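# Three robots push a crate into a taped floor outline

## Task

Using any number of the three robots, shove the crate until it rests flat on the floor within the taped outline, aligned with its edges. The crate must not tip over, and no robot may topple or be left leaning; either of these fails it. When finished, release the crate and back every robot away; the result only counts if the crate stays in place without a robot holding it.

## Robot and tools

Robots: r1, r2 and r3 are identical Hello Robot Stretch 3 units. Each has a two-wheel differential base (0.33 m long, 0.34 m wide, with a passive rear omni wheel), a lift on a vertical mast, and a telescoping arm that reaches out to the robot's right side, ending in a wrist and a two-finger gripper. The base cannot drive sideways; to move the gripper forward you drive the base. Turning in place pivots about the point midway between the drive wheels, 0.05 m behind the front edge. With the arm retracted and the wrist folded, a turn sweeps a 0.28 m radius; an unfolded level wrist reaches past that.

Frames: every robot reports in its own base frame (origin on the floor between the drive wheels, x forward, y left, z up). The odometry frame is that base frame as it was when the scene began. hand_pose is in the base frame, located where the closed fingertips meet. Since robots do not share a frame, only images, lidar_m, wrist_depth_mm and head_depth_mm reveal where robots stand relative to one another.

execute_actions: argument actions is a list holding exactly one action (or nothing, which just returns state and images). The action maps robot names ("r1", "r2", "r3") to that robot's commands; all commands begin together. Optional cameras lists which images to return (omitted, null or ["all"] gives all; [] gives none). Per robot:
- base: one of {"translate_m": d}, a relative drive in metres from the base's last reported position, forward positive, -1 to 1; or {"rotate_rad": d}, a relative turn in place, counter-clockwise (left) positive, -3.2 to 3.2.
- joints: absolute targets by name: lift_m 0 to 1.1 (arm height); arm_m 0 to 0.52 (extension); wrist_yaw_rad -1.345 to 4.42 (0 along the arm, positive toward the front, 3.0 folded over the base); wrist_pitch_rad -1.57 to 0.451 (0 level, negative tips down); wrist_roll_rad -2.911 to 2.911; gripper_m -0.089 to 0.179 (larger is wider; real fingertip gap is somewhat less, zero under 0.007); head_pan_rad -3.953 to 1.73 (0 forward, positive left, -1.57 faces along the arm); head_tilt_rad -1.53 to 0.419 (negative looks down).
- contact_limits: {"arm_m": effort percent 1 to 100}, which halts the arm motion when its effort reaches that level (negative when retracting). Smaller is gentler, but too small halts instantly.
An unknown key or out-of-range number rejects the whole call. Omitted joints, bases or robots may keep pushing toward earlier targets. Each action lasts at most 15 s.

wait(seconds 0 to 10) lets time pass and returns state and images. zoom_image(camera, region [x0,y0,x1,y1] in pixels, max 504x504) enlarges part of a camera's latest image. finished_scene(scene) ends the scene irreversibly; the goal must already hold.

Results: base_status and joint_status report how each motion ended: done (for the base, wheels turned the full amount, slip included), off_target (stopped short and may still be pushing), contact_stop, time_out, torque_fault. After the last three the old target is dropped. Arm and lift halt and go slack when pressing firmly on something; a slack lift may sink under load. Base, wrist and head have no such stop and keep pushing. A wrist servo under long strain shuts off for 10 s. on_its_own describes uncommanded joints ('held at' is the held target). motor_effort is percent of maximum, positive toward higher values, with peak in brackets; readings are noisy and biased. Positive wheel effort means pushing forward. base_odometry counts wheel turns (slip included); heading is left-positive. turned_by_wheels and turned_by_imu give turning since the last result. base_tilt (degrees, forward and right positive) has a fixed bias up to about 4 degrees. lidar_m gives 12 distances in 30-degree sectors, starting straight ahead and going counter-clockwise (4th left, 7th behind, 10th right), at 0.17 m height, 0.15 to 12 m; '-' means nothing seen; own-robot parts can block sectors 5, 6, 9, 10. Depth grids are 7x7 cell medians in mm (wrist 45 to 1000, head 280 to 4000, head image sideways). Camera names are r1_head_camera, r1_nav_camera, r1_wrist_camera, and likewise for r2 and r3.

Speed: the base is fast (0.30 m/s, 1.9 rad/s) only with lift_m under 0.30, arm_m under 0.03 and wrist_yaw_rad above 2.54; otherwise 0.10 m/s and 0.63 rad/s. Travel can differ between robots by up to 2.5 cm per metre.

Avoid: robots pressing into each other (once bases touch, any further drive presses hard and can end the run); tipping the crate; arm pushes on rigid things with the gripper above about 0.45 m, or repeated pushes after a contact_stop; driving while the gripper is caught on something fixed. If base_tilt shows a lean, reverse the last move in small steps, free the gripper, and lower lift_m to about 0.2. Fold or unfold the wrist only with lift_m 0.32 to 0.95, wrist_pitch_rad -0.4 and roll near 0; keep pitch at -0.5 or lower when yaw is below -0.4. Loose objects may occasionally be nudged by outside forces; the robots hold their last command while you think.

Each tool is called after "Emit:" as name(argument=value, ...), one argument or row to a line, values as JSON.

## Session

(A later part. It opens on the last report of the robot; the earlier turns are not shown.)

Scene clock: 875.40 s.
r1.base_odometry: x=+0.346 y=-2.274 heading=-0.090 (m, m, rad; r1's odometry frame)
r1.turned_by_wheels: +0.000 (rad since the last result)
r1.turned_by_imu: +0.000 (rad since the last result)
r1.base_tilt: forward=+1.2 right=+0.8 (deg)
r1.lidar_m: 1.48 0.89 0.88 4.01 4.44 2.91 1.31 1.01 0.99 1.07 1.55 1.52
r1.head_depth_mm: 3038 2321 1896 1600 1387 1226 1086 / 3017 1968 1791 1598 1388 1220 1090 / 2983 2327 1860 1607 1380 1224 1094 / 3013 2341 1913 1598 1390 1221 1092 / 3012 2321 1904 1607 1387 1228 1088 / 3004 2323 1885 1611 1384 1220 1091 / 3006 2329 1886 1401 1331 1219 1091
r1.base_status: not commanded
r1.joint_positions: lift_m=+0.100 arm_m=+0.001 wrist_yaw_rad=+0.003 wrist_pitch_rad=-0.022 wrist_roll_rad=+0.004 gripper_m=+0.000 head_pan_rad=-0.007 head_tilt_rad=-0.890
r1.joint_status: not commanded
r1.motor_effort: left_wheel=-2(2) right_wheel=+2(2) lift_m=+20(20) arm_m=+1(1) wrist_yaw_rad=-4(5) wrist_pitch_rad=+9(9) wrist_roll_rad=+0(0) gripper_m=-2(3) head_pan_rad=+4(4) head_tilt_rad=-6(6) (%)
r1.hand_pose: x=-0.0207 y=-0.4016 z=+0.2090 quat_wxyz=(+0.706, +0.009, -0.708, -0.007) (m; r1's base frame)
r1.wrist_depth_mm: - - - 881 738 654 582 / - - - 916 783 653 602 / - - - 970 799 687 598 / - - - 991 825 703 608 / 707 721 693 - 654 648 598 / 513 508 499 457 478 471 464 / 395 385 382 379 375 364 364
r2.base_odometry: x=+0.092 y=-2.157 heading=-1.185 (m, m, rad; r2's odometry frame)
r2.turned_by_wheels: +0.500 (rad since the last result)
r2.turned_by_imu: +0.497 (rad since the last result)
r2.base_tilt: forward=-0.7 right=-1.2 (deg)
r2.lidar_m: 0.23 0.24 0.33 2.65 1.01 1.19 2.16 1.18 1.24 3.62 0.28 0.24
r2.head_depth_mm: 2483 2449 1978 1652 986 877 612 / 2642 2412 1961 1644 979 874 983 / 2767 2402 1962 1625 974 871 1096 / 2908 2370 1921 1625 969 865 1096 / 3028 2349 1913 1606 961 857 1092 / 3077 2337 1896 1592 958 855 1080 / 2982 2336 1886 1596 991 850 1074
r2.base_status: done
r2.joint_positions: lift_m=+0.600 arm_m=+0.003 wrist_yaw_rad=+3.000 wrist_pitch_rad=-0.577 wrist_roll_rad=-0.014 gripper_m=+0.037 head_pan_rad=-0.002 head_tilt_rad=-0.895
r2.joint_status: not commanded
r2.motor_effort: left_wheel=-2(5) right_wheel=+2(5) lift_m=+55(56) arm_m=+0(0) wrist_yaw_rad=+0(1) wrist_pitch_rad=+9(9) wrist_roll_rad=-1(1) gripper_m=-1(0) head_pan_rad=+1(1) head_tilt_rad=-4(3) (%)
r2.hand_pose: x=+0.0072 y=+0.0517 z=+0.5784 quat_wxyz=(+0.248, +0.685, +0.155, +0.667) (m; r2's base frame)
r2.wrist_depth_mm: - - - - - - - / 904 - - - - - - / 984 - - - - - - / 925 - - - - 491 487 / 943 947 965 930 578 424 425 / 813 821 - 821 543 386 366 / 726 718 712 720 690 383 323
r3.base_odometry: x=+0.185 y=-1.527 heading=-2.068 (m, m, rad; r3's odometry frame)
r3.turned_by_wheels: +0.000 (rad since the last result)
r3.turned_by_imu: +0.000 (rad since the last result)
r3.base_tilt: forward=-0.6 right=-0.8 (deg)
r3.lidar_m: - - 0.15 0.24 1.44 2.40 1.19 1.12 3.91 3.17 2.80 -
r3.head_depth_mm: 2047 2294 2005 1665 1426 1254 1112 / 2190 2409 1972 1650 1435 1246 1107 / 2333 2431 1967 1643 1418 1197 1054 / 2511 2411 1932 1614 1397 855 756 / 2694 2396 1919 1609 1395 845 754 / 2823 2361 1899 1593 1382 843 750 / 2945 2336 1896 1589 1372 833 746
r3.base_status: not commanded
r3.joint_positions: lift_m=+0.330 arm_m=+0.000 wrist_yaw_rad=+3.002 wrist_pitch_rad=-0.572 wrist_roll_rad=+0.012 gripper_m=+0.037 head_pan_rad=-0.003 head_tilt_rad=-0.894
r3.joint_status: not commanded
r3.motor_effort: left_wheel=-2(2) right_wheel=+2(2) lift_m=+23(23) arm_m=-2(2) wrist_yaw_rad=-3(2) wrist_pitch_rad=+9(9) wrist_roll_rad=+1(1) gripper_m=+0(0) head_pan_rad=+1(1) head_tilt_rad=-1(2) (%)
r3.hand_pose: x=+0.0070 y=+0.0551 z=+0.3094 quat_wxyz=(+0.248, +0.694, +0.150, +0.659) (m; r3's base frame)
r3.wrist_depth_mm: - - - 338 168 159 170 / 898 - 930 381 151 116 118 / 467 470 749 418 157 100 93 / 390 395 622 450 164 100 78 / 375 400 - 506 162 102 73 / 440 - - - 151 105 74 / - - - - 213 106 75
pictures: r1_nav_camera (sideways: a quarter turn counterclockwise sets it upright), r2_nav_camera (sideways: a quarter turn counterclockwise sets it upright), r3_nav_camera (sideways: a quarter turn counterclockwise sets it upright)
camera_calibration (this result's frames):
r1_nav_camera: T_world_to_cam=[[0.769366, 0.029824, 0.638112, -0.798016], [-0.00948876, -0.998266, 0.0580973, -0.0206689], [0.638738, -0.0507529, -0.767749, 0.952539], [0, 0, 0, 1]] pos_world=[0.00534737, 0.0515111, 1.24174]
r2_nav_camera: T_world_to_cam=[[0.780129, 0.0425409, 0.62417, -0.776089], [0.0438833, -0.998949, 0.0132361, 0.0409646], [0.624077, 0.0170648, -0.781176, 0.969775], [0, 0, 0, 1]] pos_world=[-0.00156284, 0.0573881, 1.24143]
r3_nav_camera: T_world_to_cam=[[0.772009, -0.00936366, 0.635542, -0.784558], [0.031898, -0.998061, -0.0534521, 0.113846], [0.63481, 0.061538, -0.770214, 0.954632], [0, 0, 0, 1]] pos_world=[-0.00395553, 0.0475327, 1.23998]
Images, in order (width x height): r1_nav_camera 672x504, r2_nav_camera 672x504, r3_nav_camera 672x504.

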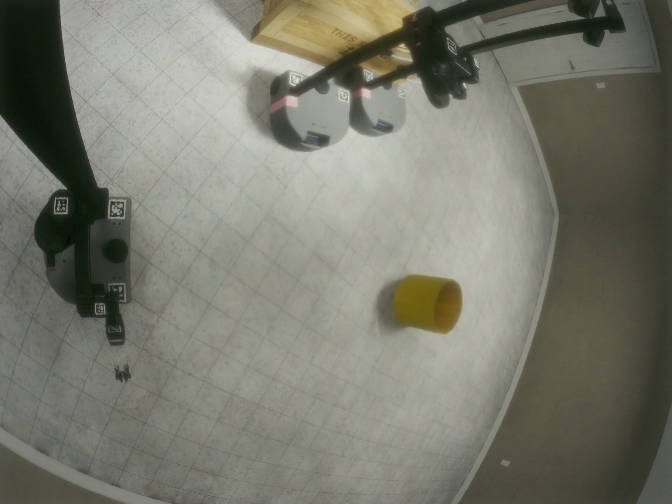

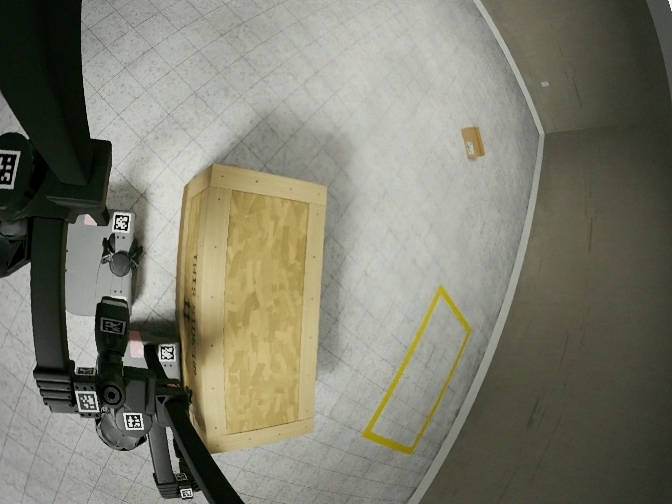

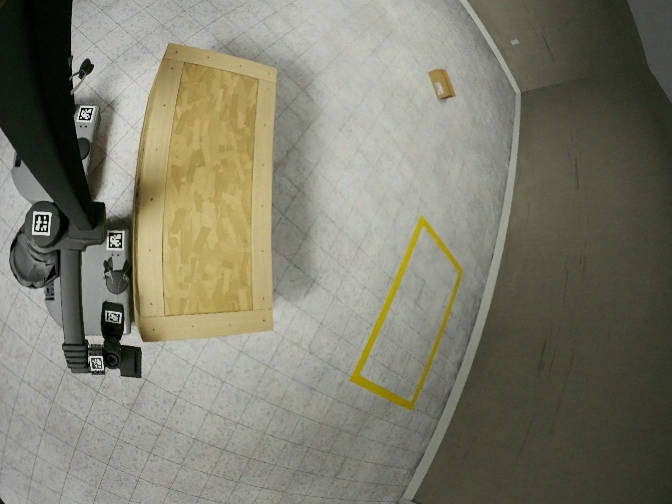

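Emit:
execute_actions(
  actions=[
    {"r2":{"base":{"translate_m":0.17}},"r1":{"base":{"rotate_rad":1.57}}},
  ],
  cameras=[],
)

Emit:
execute_actions(
  actions=[
    {"r1":{"base":{"translate_m":0.27}}},
  ],
  cameras=[],
)

Emit:
execute_actions(
  actions=[
    {"r1":{"base":{"rotate_rad":1.57},"joints":{"head_pan_rad":-1.57,"head_tilt_rad":-0.7}}},
  ],
  cameras=["r2_nav_camera","r1_nav_camera","r1_head_camera"],
)

Scene clock: 937.87 s.
r1.base_odometry: x=+0.346 y=-2.274 heading=+1.480 (m, m, rad; r1's odometry frame)
r1.turned_by_wheels: +1.570 (rad since the last result)
r1.turned_by_imu: +1.583 (rad since the last result)
r1.base_tilt: forward=+1.2 right=+0.8 (deg)
r1.lidar_m: 3.98 4.45 3.00 1.31 1.02 1.00 1.06 1.54 1.54 1.50 1.30 1.01
r1.head_depth_mm: 2998 2333 1437 1522 1381 1227 1092 / 2986 2326 1899 1603 1381 1228 1090 / 2988 2342 1908 1598 1391 1229 1091 / 3008 2324 1892 1598 1381 1219 1093 / 2870 2330 1898 1594 1383 1225 1096 / 3039 2319 1909 1602 1389 1224 1094 / 3050 2320 1897 1594 1385 1222 1091
r1.base_status: done
r1.joint_positions: lift_m=+0.100 arm_m=+0.001 wrist_yaw_rad=+0.002 wrist_pitch_rad=-0.022 wrist_roll_rad=+0.004 gripper_m=+0.000 head_pan_rad=-0.007 head_tilt_rad=-0.890
r1.joint_status: not commanded
r1.motor_effort: left_wheel=-2(8) right_wheel=+2(5) lift_m=+20(21) arm_m=+1(1) wrist_yaw_rad=-1(2) wrist_pitch_rad=+9(9) wrist_roll_rad=+0(0) gripper_m=-3(3) head_pan_rad=+4(4) head_tilt_rad=-6(6) (%)
r1.hand_pose: x=-0.0208 y=-0.4016 z=+0.2090 quat_wxyz=(+0.706, +0.009, -0.708, -0.007) (m; r1's base frame)
r1.wrist_depth_mm: - - - - - - - / - - - - - - - / - - - - - - - / 850 - - - - - 990 / 722 718 708 - 660 657 639 / 509 510 500 457 481 474 465 / 394 392 389 382 374 370 367
r2.base_odometry: x=+0.156 y=-2.315 heading=-1.185 (m, m, rad; r2's odometry frame)
r2.turned_by_wheels: +0.000 (rad since the last result)
r2.turned_by_imu: -0.001 (rad since the last result)
r2.base_tilt: forward=-0.6 right=-1.2 (deg)
r2.lidar_m: - - 0.15 0.23 2.20 1.03 2.31 1.31 0.27 0.23 0.15 -
r2.head_depth_mm: 2336 2454 1979 1662 1421 866 766 / 2491 2425 1956 1645 1407 859 765 / 2650 2412 1947 1631 1406 857 761 / 2804 2356 1927 1629 1395 852 757 / 2911 2347 1911 1619 1387 845 753 / 3041 2339 1904 1600 1378 841 752 / 3004 2312 1879 1593 1383 839 746
r2.base_status: done
r2.joint_positions: lift_m=+0.600 arm_m=+0.003 wrist_yaw_rad=+3.000 wrist_pitch_rad=-0.577 wrist_roll_rad=-0.014 gripper_m=+0.037 head_pan_rad=-0.002 head_tilt_rad=-0.895
r2.joint_status: not commanded
r2.motor_effort: left_wheel=-2(4) right_wheel=+2(5) lift_m=+56(56) arm_m=+0(0) wrist_yaw_rad=+0(0) wrist_pitch_rad=+9(9) wrist_roll_rad=-1(1) gripper_m=+1(0) head_pan_rad=+1(1) head_tilt_rad=-4(3) (%)
r2.hand_pose: x=+0.0072 y=+0.0517 z=+0.5784 quat_wxyz=(+0.248, +0.685, +0.155, +0.667) (m; r2's base frame)
r2.wrist_depth_mm: - - - - - - - / - - - - - - - / - - - - - - - / - - - - 492 484 511 / 929 944 954 904 425 422 424 / 804 817 - 801 377 368 367 / 742 721 707 700 320 326 329
r3.base_odometry: x=+0.185 y=-1.527 heading=-2.068 (m, m, rad; r3's odometry frame)
r3.turned_by_wheels: +0.000 (rad since the last result)
r3.turned_by_imu: -0.001 (rad since the last result)
r3.base_tilt: forward=-0.5 right=-0.8 (deg)
r3.lidar_m: - - 0.15 0.24 1.30 1.32 1.19 1.12 3.91 3.17 2.81 -
r3.head_depth_mm: 2049 2289 1986 1669 1432 1249 1113 / 2203 2417 1995 1673 1427 1232 1105 / 2341 2455 1952 1641 1409 1192 1047 / 2488 2425 1948 1626 1396 852 759 / 2685 2374 1928 1620 1400 850 756 / 2829 2348 1904 1600 1387 846 752 / 2943 2338 1878 1588 1372 837 744
r3.base_status: not commanded
r3.joint_positions: lift_m=+0.330 arm_m=+0.000 wrist_yaw_rad=+3.002 wrist_pitch_rad=-0.572 wrist_roll_rad=+0.012 gripper_m=+0.037 head_pan_rad=-0.003 head_tilt_rad=-0.894
r3.joint_status: not commanded
r3.motor_effort: left_wheel=-1(2) right_wheel=+2(2) lift_m=+23(23) arm_m=-2(1) wrist_yaw_rad=-2(2) wrist_pitch_rad=+8(9) wrist_roll_rad=+1(1) gripper_m=+0(0) head_pan_rad=+1(2) head_tilt_rad=-2(1) (%)
r3.hand_pose: x=+0.0070 y=+0.0551 z=+0.3094 quat_wxyz=(+0.248, +0.694, +0.150, +0.659) (m; r3's base frame)
r3.wrist_depth_mm: - - - 337 168 159 170 / 913 - 578 381 151 116 119 / 729 708 479 419 157 100 93 / 607 400 401 404 163 100 78 / 524 457 - 432 162 102 73 / 467 - - - 151 105 74 / - - - - 213 107 75
pictures: none
No camera images: the call's "cameras" was empty. Leave "cameras" out to get every camera's image.

Scene clock: 941.67 s.
r1.base_odometry: x=+0.371 y=-2.005 heading=+1.480 (m, m, rad; r1's odometry frame)
r1.turned_by_wheels: +0.000 (rad since the last result)
r1.turned_by_imu: +0.000 (rad since the last result)
r1.base_tilt: forward=+1.2 right=+0.9 (deg)
r1.lidar_m: 3.75 4.30 3.65 1.60 1.24 1.22 1.29 1.89 1.56 1.65 0.81 0.82
r1.head_depth_mm: 2976 2349 1900 1407 1361 1219 1090 / 2982 2309 1905 1610 1391 1220 1097 / 3005 2330 1907 1604 1387 1215 1088 / 2953 2336 1889 1604 1384 1215 1094 / 3005 2329 1899 1600 1390 1223 1092 / 2995 2325 1884 1606 1387 1223 1087 / 3008 2332 1884 1612 1386 1222 1093
r1.base_status: done
r1.joint_positions: lift_m=+0.100 arm_m=+0.001 wrist_yaw_rad=+0.002 wrist_pitch_rad=-0.022 wrist_roll_rad=+0.004 gripper_m=+0.000 head_pan_rad=-0.007 head_tilt_rad=-0.890
r1.joint_status: not commanded
r1.motor_effort: left_wheel=-3(3) right_wheel=+2(8) lift_m=+20(20) arm_m=+1(1) wrist_yaw_rad=-3(2) wrist_pitch_rad=+9(9) wrist_roll_rad=+0(0) gripper_m=-3(2) head_pan_rad=+4(4) head_tilt_rad=-7(6) (%)
r1.hand_pose: x=-0.0208 y=-0.4016 z=+0.2090 quat_wxyz=(+0.706, +0.009, -0.708, -0.007) (m; r1's base frame)
r1.wrist_depth_mm: - - - - - - - / 802 - - - - - - / 790 - - - - - - / 555 804 - - - - - / 456 604 694 - 654 641 635 / 455 494 498 455 481 472 465 / 396 393 386 379 371 367 364
r2.base_odometry: x=+0.156 y=-2.315 heading=-1.185 (m, m, rad; r2's odometry frame)
r2.turned_by_wheels: +0.000 (rad since the last result)
r2.turned_by_imu: -0.001 (rad since the last result)
r2.base_tilt: forward=-0.6 right=-1.1 (deg)
r2.lidar_m: - - 0.15 0.23 0.95 0.81 2.31 1.32 0.27 0.24 0.15 -
r2.head_depth_mm: 2346 2444 1970 1657 1425 866 768 / 2511 2437 1965 1630 1421 862 765 / 2667 2405 1933 1631 1406 854 760 / 2765 2393 1926 1619 1400 851 760 / 2939 2360 1918 1618 1385 846 754 / 3068 2344 1897 1606 1381 842 754 / 2965 2323 1891 1590 1375 838 748
r2.base_status: not commanded
r2.joint_positions: lift_m=+0.600 arm_m=+0.003 wrist_yaw_rad=+3.000 wrist_pitch_rad=-0.577 wrist_roll_rad=-0.014 gripper_m=+0.037 head_pan_rad=-0.002 head_tilt_rad=-0.895
r2.joint_status: not commanded
r2.motor_effort: left_wheel=-2(2) right_wheel=+2(2) lift_m=+56(56) arm_m=+0(0) wrist_yaw_rad=+0(1) wrist_pitch_rad=+9(9) wrist_roll_rad=-1(1) gripper_m=+0(1) head_pan_rad=+1(0) head_tilt_rad=-3(3) (%)
r2.hand_pose: x=+0.0072 y=+0.0517 z=+0.5784 quat_wxyz=(+0.248, +0.685, +0.155, +0.667) (m; r2's base frame)
r2.wrist_depth_mm: - - - - - - - / - - - - - - - / - - - - - - - / 912 - - - 493 486 503 / 880 940 965 910 423 424 424 / 816 809 - 792 380 369 367 / 723 718 711 684 317 328 328
r3.base_odometry: x=+0.185 y=-1.527 heading=-2.068 (m, m, rad; r3's odometry frame)
r3.turned_by_wheels: +0.000 (rad since the last result)
r3.turned_by_imu: -0.001 (rad since the last result)
r3.base_tilt: forward=-0.6 right=-0.9 (deg)
r3.lidar_m: - - 0.15 0.24 2.46 2.41 1.19 1.11 3.91 3.17 2.81 -
r3.head_depth_mm: 2046 2322 2010 1667 1433 1247 1108 / 2188 2394 1992 1658 1421 1246 1103 / 2327 2442 1965 1649 1414 1192 1050 / 2496 2446 1957 1627 1411 854 760 / 2672 2395 1945 1618 1387 850 755 / 2807 2354 1914 1602 1377 843 751 / 2920 2335 1895 1593 1366 839 747
r3.base_status: not commanded
r3.joint_positions: lift_m=+0.330 arm_m=+0.000 wrist_yaw_rad=+3.002 wrist_pitch_rad=-0.572 wrist_roll_rad=+0.012 gripper_m=+0.037 head_pan_rad=-0.003 head_tilt_rad=-0.894
r3.joint_status: not commanded
r3.motor_effort: left_wheel=-2(2) right_wheel=+2(2) lift_m=+23(23) arm_m=-2(2) wrist_yaw_rad=-3(2) wrist_pitch_rad=+8(9) wrist_roll_rad=+1(1) gripper_m=+0(0) head_pan_rad=+1(2) head_tilt_rad=-2(1) (%)
r3.hand_pose: x=+0.0070 y=+0.0551 z=+0.3094 quat_wxyz=(+0.248, +0.694, +0.150, +0.659) (m; r3's base frame)
r3.wrist_depth_mm: 871 - - 336 167 159 170 / 895 - 574 377 151 116 118 / 723 710 474 413 157 100 93 / 604 399 400 402 163 100 79 / 518 459 - 428 161 102 73 / 459 - - - 151 105 74 / - - - - 212 106 75
pictures: none
No camera images: the call's "cameras" was empty. Leave "cameras" out to get every camera's image.

Scene clock: 945.10 s.
r1.base_odometry: x=+0.371 y=-2.005 heading=+3.050 (m, m, rad; r1's odometry frame)
r1.turned_by_wheels: +1.570 (rad since the last result)
r1.turned_by_imu: +1.583 (rad since the last result)
r1.base_tilt: forward=+1.2 right=+0.8 (deg)
r1.lidar_m: 1.61 1.24 1.22 1.29 1.87 1.56 1.63 0.81 0.82 3.76 4.29 3.73
r1.head_depth_mm: 3115 3290 2489 1914 1428 1282 1137 / 3294 3531 2469 1908 1559 1312 1136 / 3518 3508 2453 1919 1564 1319 1136 / 3882 3449 2457 1913 1549 1307 1132 / - 3476 2464 1913 1565 1320 1136 / - 3444 2469 1902 1564 1307 1132 / - 3480 2452 1919 1559 1306 1131
r1.base_status: done
r1.joint_positions: lift_m=+0.100 arm_m=+0.001 wrist_yaw_rad=+0.002 wrist_pitch_rad=-0.022 wrist_roll_rad=+0.004 gripper_m=+0.000 head_pan_rad=-1.563 head_tilt_rad=-0.705
r1.joint_status: all done
r1.motor_effort: left_wheel=-3(7) right_wheel=+2(7) lift_m=+20(20) arm_m=+1(0) wrist_yaw_rad=-2(4) wrist_pitch_rad=+8(9) wrist_roll_rad=+0(0) gripper_m=-3(2) head_pan_rad=-3(42) head_tilt_rad=+3(28) (%)
r1.hand_pose: x=-0.0209 y=-0.4016 z=+0.2090 quat_wxyz=(+0.706, +0.009, -0.708, -0.007) (m; r1's base frame)
r1.wrist_depth_mm: - - - - - - 496 / - - - - - 710 500 / - - - - - 756 499 / - - - - - 775 502 / 725 716 695 - 673 639 510 / 511 494 499 468 474 474 462 / 394 387 390 376 375 373 364
r2.base_odometry: x=+0.156 y=-2.315 heading=-1.185 (m, m, rad; r2's odometry frame)
r2.turned_by_wheels: +0.000 (rad since the last result)
r2.turned_by_imu: -0.001 (rad since the last result)
r2.base_tilt: forward=-0.8 right=-1.2 (deg)
r2.lidar_m: - - 0.15 0.23 0.95 1.00 2.30 1.31 0.27 0.24 0.15 -
r2.head_depth_mm: 2369 2446 1975 1663 1423 864 768 / 2488 2421 1960 1642 1417 859 769 / 2634 2419 1951 1641 1403 859 759 / 2762 2375 1926 1622 1397 850 759 / 2947 2366 1915 1616 1389 850 755 / 2980 2323 1912 1600 1383 845 749 / 3048 2310 1869 1599 1378 839 749
r2.base_status: not commanded
r2.joint_positions: lift_m=+0.600 arm_m=+0.003 wrist_yaw_rad=+3.000 wrist_pitch_rad=-0.577 wrist_roll_rad=-0.014 gripper_m=+0.037 head_pan_rad=-0.002 head_tilt_rad=-0.895
r2.joint_status: not commanded
r2.motor_effort: left_wheel=-2(2) right_wheel=+2(2) lift_m=+55(56) arm_m=+0(0) wrist_yaw_rad=+0(0) wrist_pitch_rad=+9(9) wrist_roll_rad=-1(1) gripper_m=+0(0) head_pan_rad=+1(1) head_tilt_rad=-3(3) (%)
r2.hand_pose: x=+0.0072 y=+0.0517 z=+0.5784 quat_wxyz=(+0.248, +0.685, +0.155, +0.667) (m; r2's base frame)
r2.wrist_depth_mm: - - - - - - - / - - - - - - - / 771 - - - - - - / 844 966 - - 488 486 506 / 777 894 956 914 418 420 419 / 787 795 - 784 374 372 369 / 726 716 710 689 316 326 324
r3.base_odometry: x=+0.185 y=-1.527 heading=-2.068 (m, m, rad; r3's odometry frame)
r3.turned_by_wheels: +0.000 (rad since the last result)
r3.turned_by_imu: +0.000 (rad since the last result)
r3.base_tilt: forward=-0.6 right=-0.9 (deg)
r3.lidar_m: - - 0.15 0.23 2.45 2.40 1.19 1.12 3.91 3.19 2.82 -
r3.head_depth_mm: 2072 2297 1997 1686 1430 1249 1112 / 2178 2407 1988 1653 1420 1245 1102 / 2337 2455 1979 1646 1417 1191 1049 / 2471 2430 1944 1620 1402 852 760 / 2662 2374 1933 1611 1383 848 757 / 2835 2347 1909 1593 1380 844 750 / 2932 2342 1874 1595 1368 838 745
r3.base_status: not commanded
r3.joint_positions: lift_m=+0.330 arm_m=+0.000 wrist_yaw_rad=+3.002 wrist_pitch_rad=-0.572 wrist_roll_rad=+0.012 gripper_m=+0.037 head_pan_rad=-0.003 head_tilt_rad=-0.894
r3.joint_status: not commanded
r3.motor_effort: left_wheel=-1(1) right_wheel=+2(2) lift_m=+23(23) arm_m=-1(1) wrist_yaw_rad=-2(2) wrist_pitch_rad=+9(8) wrist_roll_rad=+1(1) gripper_m=+0(0) head_pan_rad=+1(3) head_tilt_rad=-1(1) (%)
r3.hand_pose: x=+0.0070 y=+0.0551 z=+0.3094 quat_wxyz=(+0.248, +0.694, +0.150, +0.659) (m; r3's base frame)
r3.wrist_depth_mm: 810 - - 337 168 159 170 / 845 - 579 378 151 116 119 / 730 694 477 415 157 100 93 / 606 400 398 403 164 100 79 / 527 459 - 430 162 102 73 / 461 - - - 152 105 74 / - - - - 212 106 75
pictures: r1_head_camera (sideways: a quarter turn clockwise sets it upright), r1_nav_camera (sideways: a quarter turn counterclockwise sets it upright), r2_nav_camera (sideways: a quarter turn counterclockwise sets it upright)
camera_calibration (this result's frames):
r1_head_camera: T_world_to_cam=[[-0.0428729, 0.659234, -0.750715, 0.995883], [0.998606, 0.0514442, -0.0118545, 0.0118997], [0.030805, -0.750176, -0.66052, 0.819148], [0, 0, 0, 1]] pos_world=[0.00557948, -0.0426268, 1.28883]
r1_nav_camera: T_world_to_cam=[[0.0400214, -0.638176, 0.768849, -0.963943], [-0.998381, 0.00557876, 0.0566, -0.0127012], [-0.04041, -0.76987, -0.63692, 0.786527], [0, 0, 0, 1]] pos_world=[0.0576813, -0.00957076, 1.2428]
r2_nav_camera: T_world_to_cam=[[0.780129, 0.0425409, 0.62417, -0.776089], [0.0438833, -0.998949, 0.0132361, 0.0409646], [0.624077, 0.0170648, -0.781176, 0.969775], [0, 0, 0, 1]] pos_world=[-0.00156283, 0.0573881, 1.24143]
Images, in order (width x height): r1_head_camera 896x504, r1_nav_camera 672x504, r2_nav_camera 672x504.

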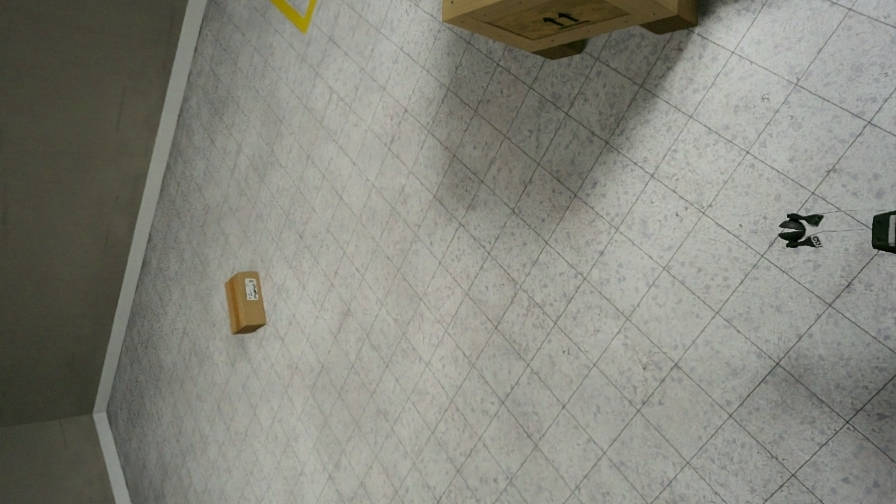

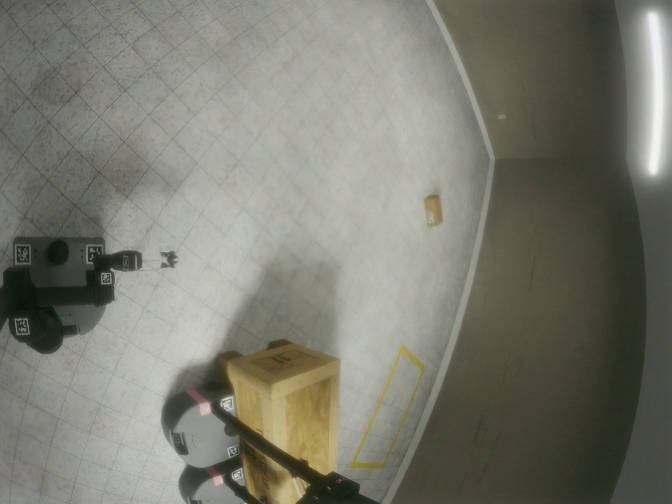

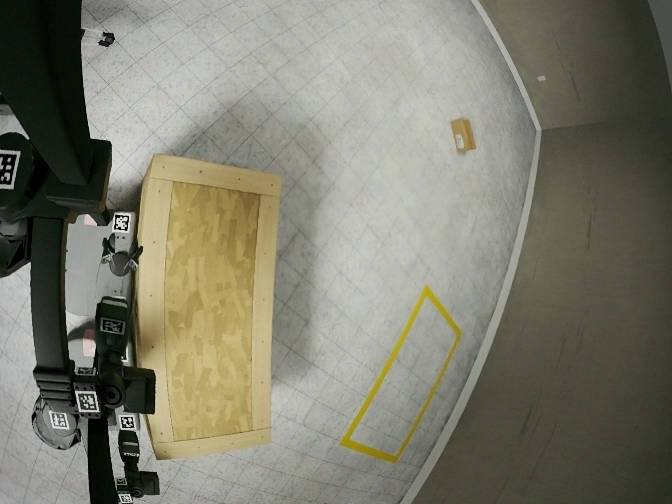

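Emit:
execute_actions(
  actions=[],
)

Scene clock: 980.17 s.
r1.base_odometry: x=+0.371 y=-2.005 heading=+3.050 (m, m, rad; r1's odometry frame)
r1.turned_by_wheels: +0.000 (rad since the last result)
r1.turned_by_imu: +0.000 (rad since the last result)
r1.base_tilt: forward=+1.2 right=+0.8 (deg)
r1.lidar_m: 1.61 1.24 1.22 1.29 1.88 1.56 1.63 0.81 0.82 3.74 4.31 3.74
r1.head_depth_mm: 3103 3321 2476 1907 1432 1281 1138 / 3317 3503 2481 1907 1547 1316 1133 / 3608 3509 2455 1923 1553 1315 1142 / 3859 3522 2474 1912 1558 1312 1133 / - 3482 2440 1918 1553 1315 1132 / - 3439 2455 1904 1551 1313 1130 / - 3489 2457 1889 1547 1308 1126
r1.base_status: done
r1.joint_positions: lift_m=+0.100 arm_m=+0.001 wrist_yaw_rad=+0.002 wrist_pitch_rad=-0.022 wrist_roll_rad=+0.004 gripper_m=+0.000 head_pan_rad=-1.563 head_tilt_rad=-0.705
r1.joint_status: all done
r1.motor_effort: left_wheel=-3(7) right_wheel=+3(7) lift_m=+20(20) arm_m=+0(0) wrist_yaw_rad=-1(4) wrist_pitch_rad=+9(9) wrist_roll_rad=+0(0) gripper_m=-2(2) head_pan_rad=-3(42) head_tilt_rad=+3(28) (%)
r1.hand_pose: x=-0.0209 y=-0.4016 z=+0.2090 quat_wxyz=(+0.706, +0.009, -0.708, -0.007) (m; r1's base frame)
r1.wrist_depth_mm: - - - - - - 500 / - - - - - 743 497 / - - - - - 751 499 / - - - - - 796 493 / 754 712 713 - 669 652 504 / 515 496 495 459 480 474 458 / 392 392 388 374 379 374 371
r2.base_odometry: x=+0.156 y=-2.315 heading=-1.185 (m, m, rad; r2's odometry frame)
r2.turned_by_wheels: +0.000 (rad since the last result)
r2.turned_by_imu: -0.001 (rad since the last result)
r2.base_tilt: forward=-0.7 right=-1.2 (deg)
r2.lidar_m: - - 0.15 0.23 0.95 1.00 2.30 1.31 0.27 0.23 0.15 -
r2.head_depth_mm: 2335 2434 1979 1665 1424 864 768 / 2471 2437 1949 1645 1407 857 765 / 2692 2439 1955 1640 1413 855 761 / 2837 2369 1921 1619 1391 851 757 / 2930 2377 1905 1610 1393 849 755 / 3027 2326 1895 1601 1378 842 753 / 3005 2335 1879 1594 1374 836 748
r2.base_status: not commanded
r2.joint_positions: lift_m=+0.600 arm_m=+0.003 wrist_yaw_rad=+3.000 wrist_pitch_rad=-0.577 wrist_roll_rad=-0.014 gripper_m=+0.037 head_pan_rad=-0.002 head_tilt_rad=-0.895
r2.joint_status: not commanded
r2.motor_effort: left_wheel=-1(2) right_wheel=+2(2) lift_m=+56(56) arm_m=+0(0) wrist_yaw_rad=+0(0) wrist_pitch_rad=+9(9) wrist_roll_rad=-1(1) gripper_m=+0(0) head_pan_rad=+1(1) head_tilt_rad=-3(3) (%)
r2.hand_pose: x=+0.0072 y=+0.0517 z=+0.5784 quat_wxyz=(+0.248, +0.685, +0.155, +0.667) (m; r2's base frame)
r2.wrist_depth_mm: - - - - - - - / - - - - - - - / 791 - - - - - - / 856 945 - - 492 486 509 / 767 918 966 907 419 421 421 / 792 819 - 799 375 367 370 / 734 713 713 701 319 329 326
r3.base_odometry: x=+0.185 y=-1.527 heading=-2.068 (m, m, rad; r3's odometry frame)
r3.turned_by_wheels: +0.000 (rad since the last result)
r3.turned_by_imu: +0.000 (rad since the last result)
r3.base_tilt: forward=-0.7 right=-0.8 (deg)
r3.lidar_m: - - 0.15 0.24 2.45 2.40 1.19 1.12 3.90 3.17 2.81 -
r3.head_depth_mm: 2049 2268 2000 1676 1429 1250 1112 / 2178 2409 1982 1665 1423 1241 1104 / 2316 2436 1971 1633 1406 1197 1048 / 2507 2428 1958 1639 1391 850 761 / 2695 2368 1939 1610 1389 853 758 / 2811 2365 1897 1615 1376 842 749 / 2890 2324 1898 1587 1371 839 746
r3.base_status: not commanded
r3.joint_positions: lift_m=+0.330 arm_m=+0.000 wrist_yaw_rad=+3.002 wrist_pitch_rad=-0.572 wrist_roll_rad=+0.012 gripper_m=+0.037 head_pan_rad=-0.003 head_tilt_rad=-0.894
r3.joint_status: not commanded
r3.motor_effort: left_wheel=-2(1) right_wheel=+2(2) lift_m=+23(23) arm_m=-2(1) wrist_yaw_rad=-1(2) wrist_pitch_rad=+9(8) wrist_roll_rad=+1(1) gripper_m=+0(0) head_pan_rad=+1(3) head_tilt_rad=-1(1) (%)
r3.hand_pose: x=+0.0070 y=+0.0551 z=+0.3094 quat_wxyz=(+0.248, +0.694, +0.150, +0.659) (m; r3's base frame)
r3.wrist_depth_mm: 819 - - 335 167 159 170 / 852 - 577 378 151 116 118 / 727 702 481 418 157 100 93 / 603 398 403 404 163 100 78 / 525 462 - 430 162 102 73 / 463 - - - 151 105 74 / - - - - 212 107 75
pictures: r1_head_camera (sideways: a quarter turn clockwise sets it upright), r1_nav_camera (sideways: a quarter turn counterclockwise sets it upright), r1_wrist_camera, r2_head_camera (sideways: a quarter turn clockwise sets it upright), r2_nav_camera (sideways: a quarter turn counterclockwise sets it upright), r2_wrist_camera, r3_head_camera (sideways: a quarter turn clockwise sets it upright), r3_nav_camera (sideways: a quarter turn counterclockwise sets it upright), r3_wrist_camera
camera_calibration (this result's frames):
r1_head_camera: T_world_to_cam=[[-0.0428729, 0.659234, -0.750715, 0.995883], [0.998606, 0.0514441, -0.0118545, 0.0118997], [0.030805, -0.750176, -0.66052, 0.819148], [0, 0, 0, 1]] pos_world=[0.00557947, -0.0426268, 1.28883]
r1_nav_camera: T_world_to_cam=[[0.0400213, -0.638176, 0.768849, -0.963943], [-0.998381, 0.00557888, 0.0566, -0.0127012], [-0.0404101, -0.76987, -0.63692, 0.786527], [0, 0, 0, 1]] pos_world=[0.0576813, -0.00957077, 1.2428]
r1_wrist_camera: T_world_to_cam=[[-0.997305, 0.0419544, -0.0601874, 0.00550822], [0.0683909, 0.234651, -0.969671, 0.326107], [-0.0265589, -0.971174, -0.236888, -0.175353], [0, 0, 0, 1]] pos_world=[-0.0214666, -0.247051, 0.275009]
r2_head_camera: T_world_to_cam=[[-0.801662, -0.00653997, -0.597742, 0.79833], [0.0264072, 0.998577, -0.0463416, 0.0575856], [0.597194, -0.052935, -0.800348, 0.993476], [0, 0, 0, 1]] pos_world=[0.0451722, 0.000307114, 1.27499]
r2_nav_camera: T_world_to_cam=[[0.780129, 0.0425409, 0.62417, -0.776088], [0.0438833, -0.998949, 0.0132361, 0.0409646], [0.624077, 0.0170648, -0.781176, 0.969775], [0, 0, 0, 1]] pos_world=[-0.00156284, 0.0573881, 1.24143]
r2_wrist_camera: T_world_to_cam=[[0.983388, -0.180653, 0.0177036, -0.0176679], [-0.111958, -0.680419, -0.72422, 0.492404], [0.142878, 0.710207, -0.689342, 0.523877], [0, 0, 0, 1]] pos_world=[-0.00234745, -0.0402111, 0.718052]
r3_head_camera: T_world_to_cam=[[-0.781331, -0.0394167, -0.62287, 0.828452], [-0.000179822, 0.998018, -0.0629313, 0.0779132], [0.624116, -0.0490582, -0.77979, 0.970296], [0, 0, 0, 1]] pos_world=[0.0417318, 0.00249702, 1.27755]
r3_nav_camera: T_world_to_cam=[[0.77201, -0.00936364, 0.635542, -0.784558], [0.031898, -0.998061, -0.0534521, 0.113846], [0.63481, 0.0615381, -0.770214, 0.954632], [0, 0, 0, 1]] pos_world=[-0.00395554, 0.0475327, 1.23998]
r3_wrist_camera: T_world_to_cam=[[0.980305, -0.197145, -0.0116581, 0.00704839], [-0.142275, -0.66406, -0.734018, 0.300141], [0.136966, 0.72122, -0.67903, 0.334001], [0, 0, 0, 1]] pos_world=[-0.00995376, -0.0401873, 0.447188]
Images, in order (width x height): r1_head_camera 896x504, r1_nav_camera 672x504, r1_wrist_camera 644x364, r2_head_camera 896x504, r2_nav_camera 672x504, r2_wrist_camera 644x364, r3_head_camera 896x504, r3_nav_camera 672x504, r3_wrist_camera 644x364.

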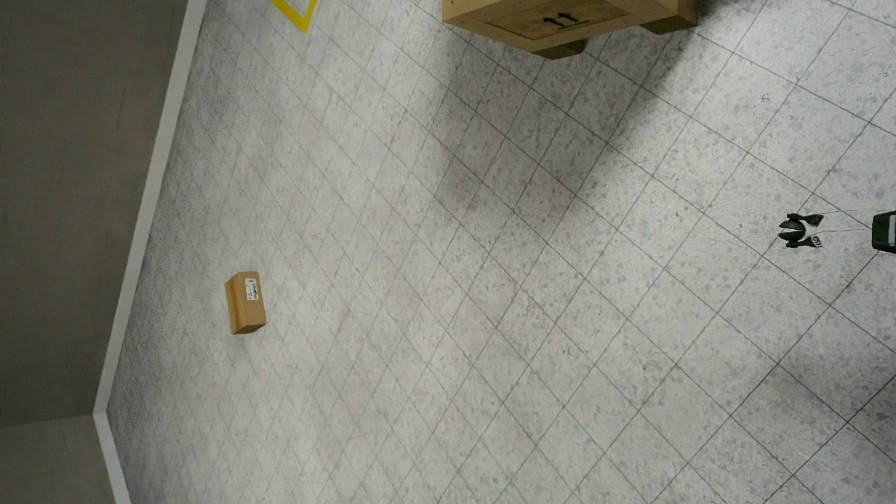

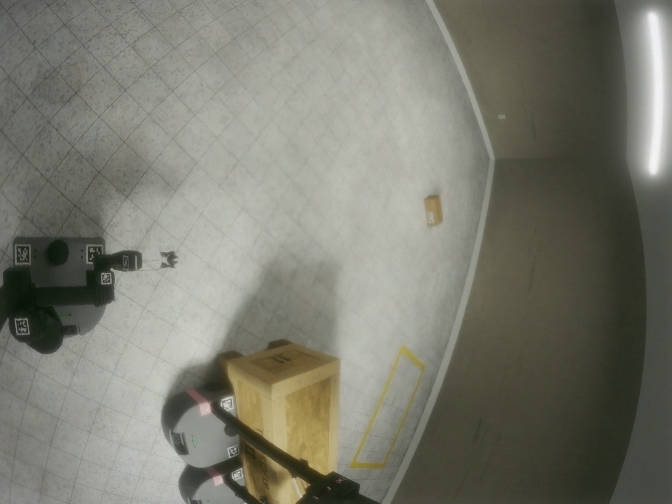

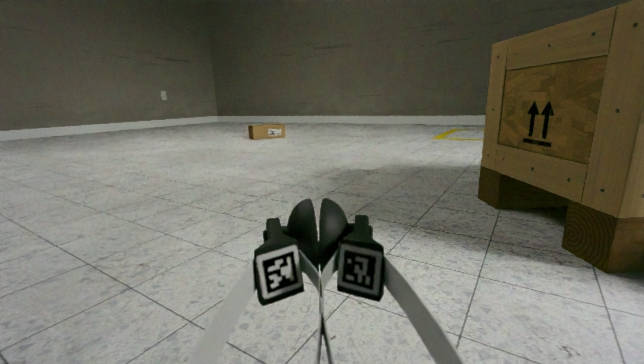

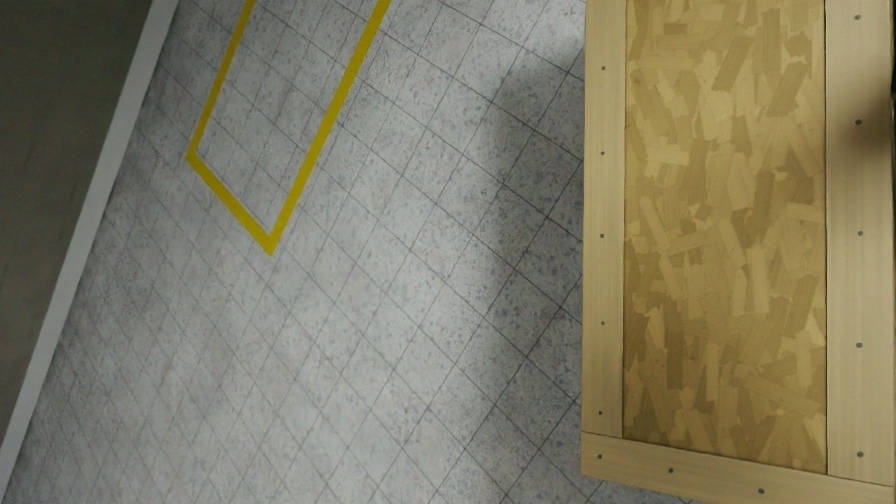

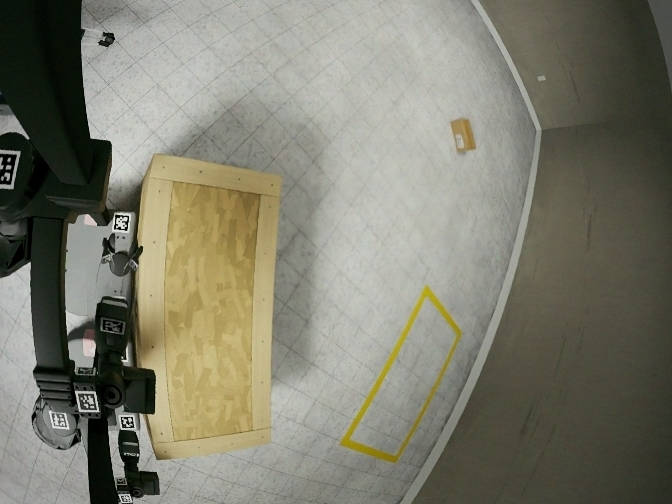

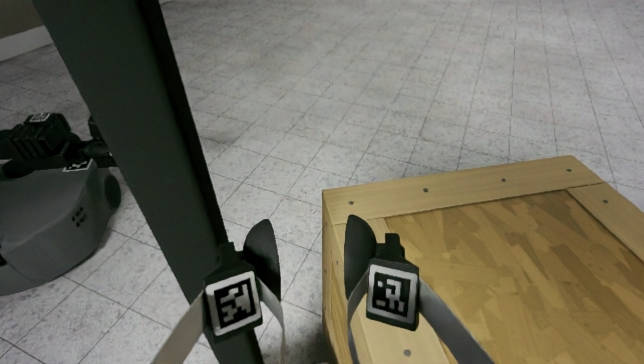

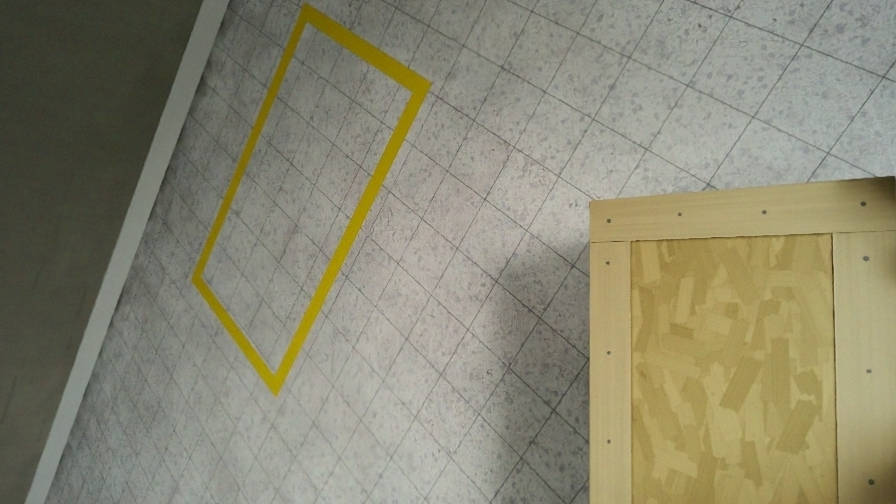

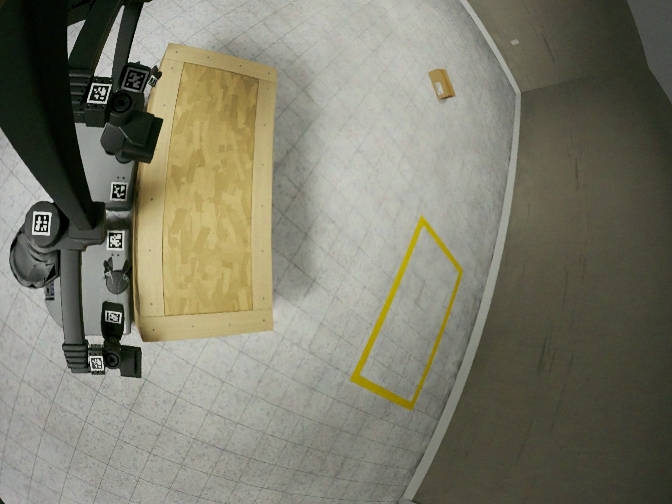

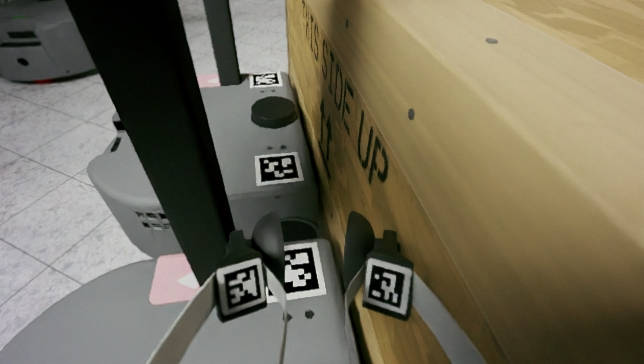

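Emit:
execute_actions(
  actions=[
    {"r1":{"base":{"translate_m":-0.4}}},
  ],
  cameras=["r1_nav_camera","r2_nav_camera","r1_wrist_camera"],
)

Scene clock: 1002.80 s.
r1.base_odometry: x=+0.769 y=-2.042 heading=+3.050 (m, m, rad; r1's odometry frame)
r1.turned_by_wheels: +0.000 (rad since the last result)
r1.turned_by_imu: -0.003 (rad since the last result)
r1.base_tilt: forward=+1.3 right=+0.9 (deg)
r1.lidar_m: 1.91 1.47 1.44 1.53 2.22 1.19 4.40 0.82 0.57 0.70 4.65 4.45
r1.head_depth_mm: 2883 3125 2475 641 836 1152 1043 / 3090 3322 2463 1325 1118 1110 1080 / 3317 3469 2465 1794 1147 1277 1132 / 3593 3539 2465 1911 1553 1311 1134 / 3852 3492 2448 1909 1555 1309 1128 / - 3494 2456 1904 1557 1311 1139 / - 3481 2453 1911 1558 1302 1134
r1.base_status: done
r1.joint_positions: lift_m=+0.100 arm_m=+0.001 wrist_yaw_rad=+0.002 wrist_pitch_rad=-0.022 wrist_roll_rad=+0.004 gripper_m=+0.000 head_pan_rad=-1.563 head_tilt_rad=-0.705
r1.joint_status: not commanded
r1.motor_effort: left_wheel=-2(9) right_wheel=+2(3) lift_m=+19(20) arm_m=+0(0) wrist_yaw_rad=-3(2) wrist_pitch_rad=+8(9) wrist_roll_rad=+0(0) gripper_m=-3(3) head_pan_rad=-3(4) head_tilt_rad=+4(4) (%)
r1.hand_pose: x=-0.0209 y=-0.4016 z=+0.2090 quat_wxyz=(+0.706, +0.009, -0.708, -0.007) (m; r1's base frame)
r1.wrist_depth_mm: - - - - 399 396 408 / - - - - 419 413 433 / - - - - 438 313 449 / - - - 944 455 321 376 / 739 722 697 - 476 311 261 / 513 506 499 459 456 299 215 / 391 387 386 378 379 300 220
r2.base_odometry: x=+0.156 y=-2.315 heading=-1.185 (m, m, rad; r2's odometry frame)
r2.turned_by_wheels: +0.000 (rad since the last result)
r2.turned_by_imu: -0.002 (rad since the last result)
r2.base_tilt: forward=-0.7 right=-1.3 (deg)
r2.lidar_m: - - 0.15 0.23 2.20 0.50 2.30 1.31 0.27 0.23 0.15 -
r2.head_depth_mm: 2355 2440 1966 1653 1413 865 769 / 2495 2437 1962 1635 1411 861 765 / 2644 2403 1947 1632 1405 854 762 / 2806 2369 1929 1629 1393 855 760 / 2918 2358 1904 1612 1395 845 754 / 3024 2341 1901 1598 1387 841 753 / 2993 2314 1895 1587 1382 838 747
r2.base_status: not commanded
r2.joint_positions: lift_m=+0.600 arm_m=+0.003 wrist_yaw_rad=+3.000 wrist_pitch_rad=-0.577 wrist_roll_rad=-0.014 gripper_m=+0.037 head_pan_rad=-0.002 head_tilt_rad=-0.895
r2.joint_status: not commanded
r2.motor_effort: left_wheel=-1(2) right_wheel=+2(2) lift_m=+56(56) arm_m=+0(0) wrist_yaw_rad=+0(0) wrist_pitch_rad=+9(9) wrist_roll_rad=-1(1) gripper_m=+0(0) head_pan_rad=+1(1) head_tilt_rad=-4(4) (%)
r2.hand_pose: x=+0.0072 y=+0.0517 z=+0.5784 quat_wxyz=(+0.248, +0.685, +0.155, +0.667) (m; r2's base frame)
r2.wrist_depth_mm: - - - - - - - / - - - - - - - / - - - - - - - / - - - - 491 486 507 / 931 956 967 913 420 417 420 / 558 787 - 799 379 370 368 / 648 727 705 688 317 327 327
r3.base_odometry: x=+0.185 y=-1.527 heading=-2.068 (m, m, rad; r3's odometry frame)
r3.turned_by_wheels: +0.000 (rad since the last result)
r3.turned_by_imu: -0.001 (rad since the last result)
r3.base_tilt: forward=-0.6 right=-0.9 (deg)
r3.lidar_m: - - 0.15 0.24 0.97 1.02 1.19 1.12 3.90 3.18 2.81 -
r3.head_depth_mm: 2037 2317 2008 1663 1423 1254 1109 / 2177 2429 1965 1655 1428 1242 1106 / 2348 2441 1966 1650 1412 1193 1050 / 2501 2414 1953 1626 1402 851 759 / 2714 2368 1932 1604 1386 853 756 / 2821 2372 1917 1612 1382 841 748 / 2918 2335 1905 1592 1372 837 746
r3.base_status: not commanded
r3.joint_positions: lift_m=+0.330 arm_m=+0.000 wrist_yaw_rad=+3.002 wrist_pitch_rad=-0.572 wrist_roll_rad=+0.012 gripper_m=+0.037 head_pan_rad=-0.003 head_tilt_rad=-0.894
r3.joint_status: not commanded
r3.motor_effort: left_wheel=-1(2) right_wheel=+2(2) lift_m=+23(23) arm_m=-1(1) wrist_yaw_rad=-2(2) wrist_pitch_rad=+9(9) wrist_roll_rad=+1(1) gripper_m=+0(0) head_pan_rad=+2(1) head_tilt_rad=-1(2) (%)
r3.hand_pose: x=+0.0070 y=+0.0551 z=+0.3094 quat_wxyz=(+0.248, +0.694, +0.150, +0.659) (m; r3's base frame)
r3.wrist_depth_mm: 651 - - 340 168 160 170 / 688 - 576 379 151 116 118 / 684 713 477 418 157 100 93 / 606 399 402 407 164 100 78 / 528 460 - 431 162 102 73 / 463 - - - 151 105 74 / - - - - 213 107 75
pictures: r1_nav_camera (sideways: a quarter turn counterclockwise sets it upright), r1_wrist_camera, r2_nav_camera (sideways: a quarter turn counterclockwise sets it upright)
camera_calibration (this result's frames):
r1_nav_camera: T_world_to_cam=[[0.0400207, -0.638176, 0.768849, -0.963943], [-0.998381, 0.00557994, 0.0566, -0.0127012], [-0.0404109, -0.76987, -0.63692, 0.786527], [0, 0, 0, 1]] pos_world=[0.0576813, -0.00957082, 1.2428]
r1_wrist_camera: T_world_to_cam=[[-0.997305, 0.0419541, -0.0601874, 0.00550816], [0.0683908, 0.234652, -0.969671, 0.326107], [-0.0265586, -0.971174, -0.236888, -0.175353], [0, 0, 0, 1]] pos_world=[-0.0214665, -0.247051, 0.275009]
r2_nav_camera: T_world_to_cam=[[0.780129, 0.042541, 0.62417, -0.776089], [0.0438834, -0.998949, 0.0132361, 0.0409646], [0.624077, 0.0170648, -0.781176, 0.969775], [0, 0, 0, 1]] pos_world=[-0.00156285, 0.0573881, 1.24143]
Images, in order (width x height): r1_nav_camera 672x504, r1_wrist_camera 644x364, r2_nav_camera 672x504.

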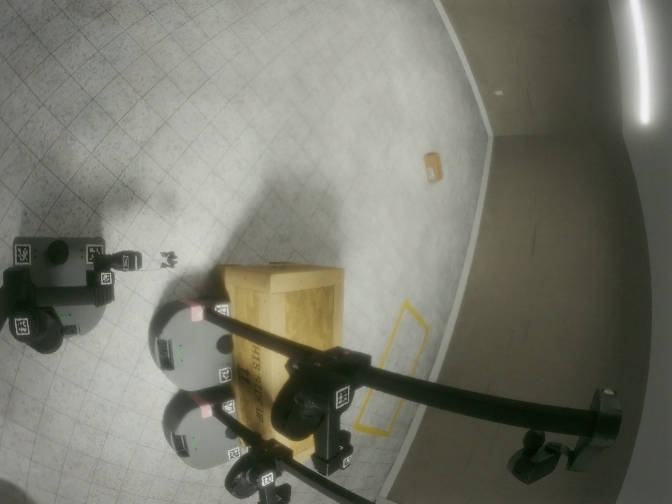

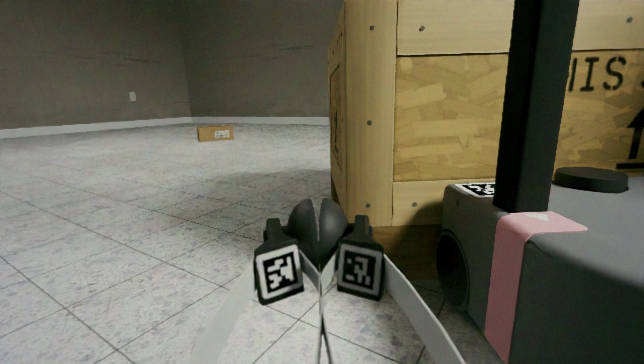

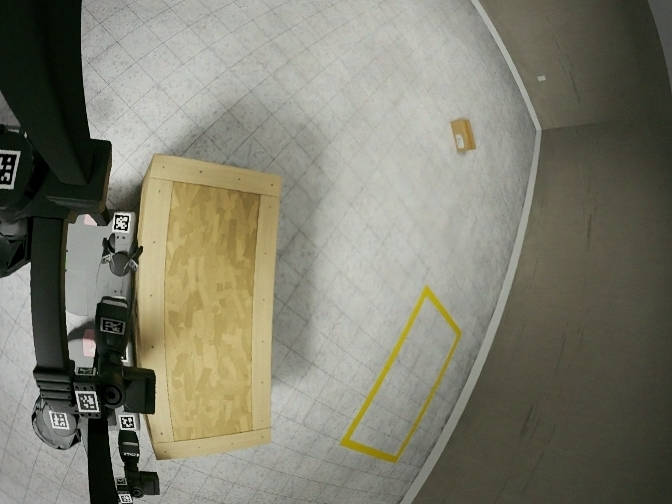

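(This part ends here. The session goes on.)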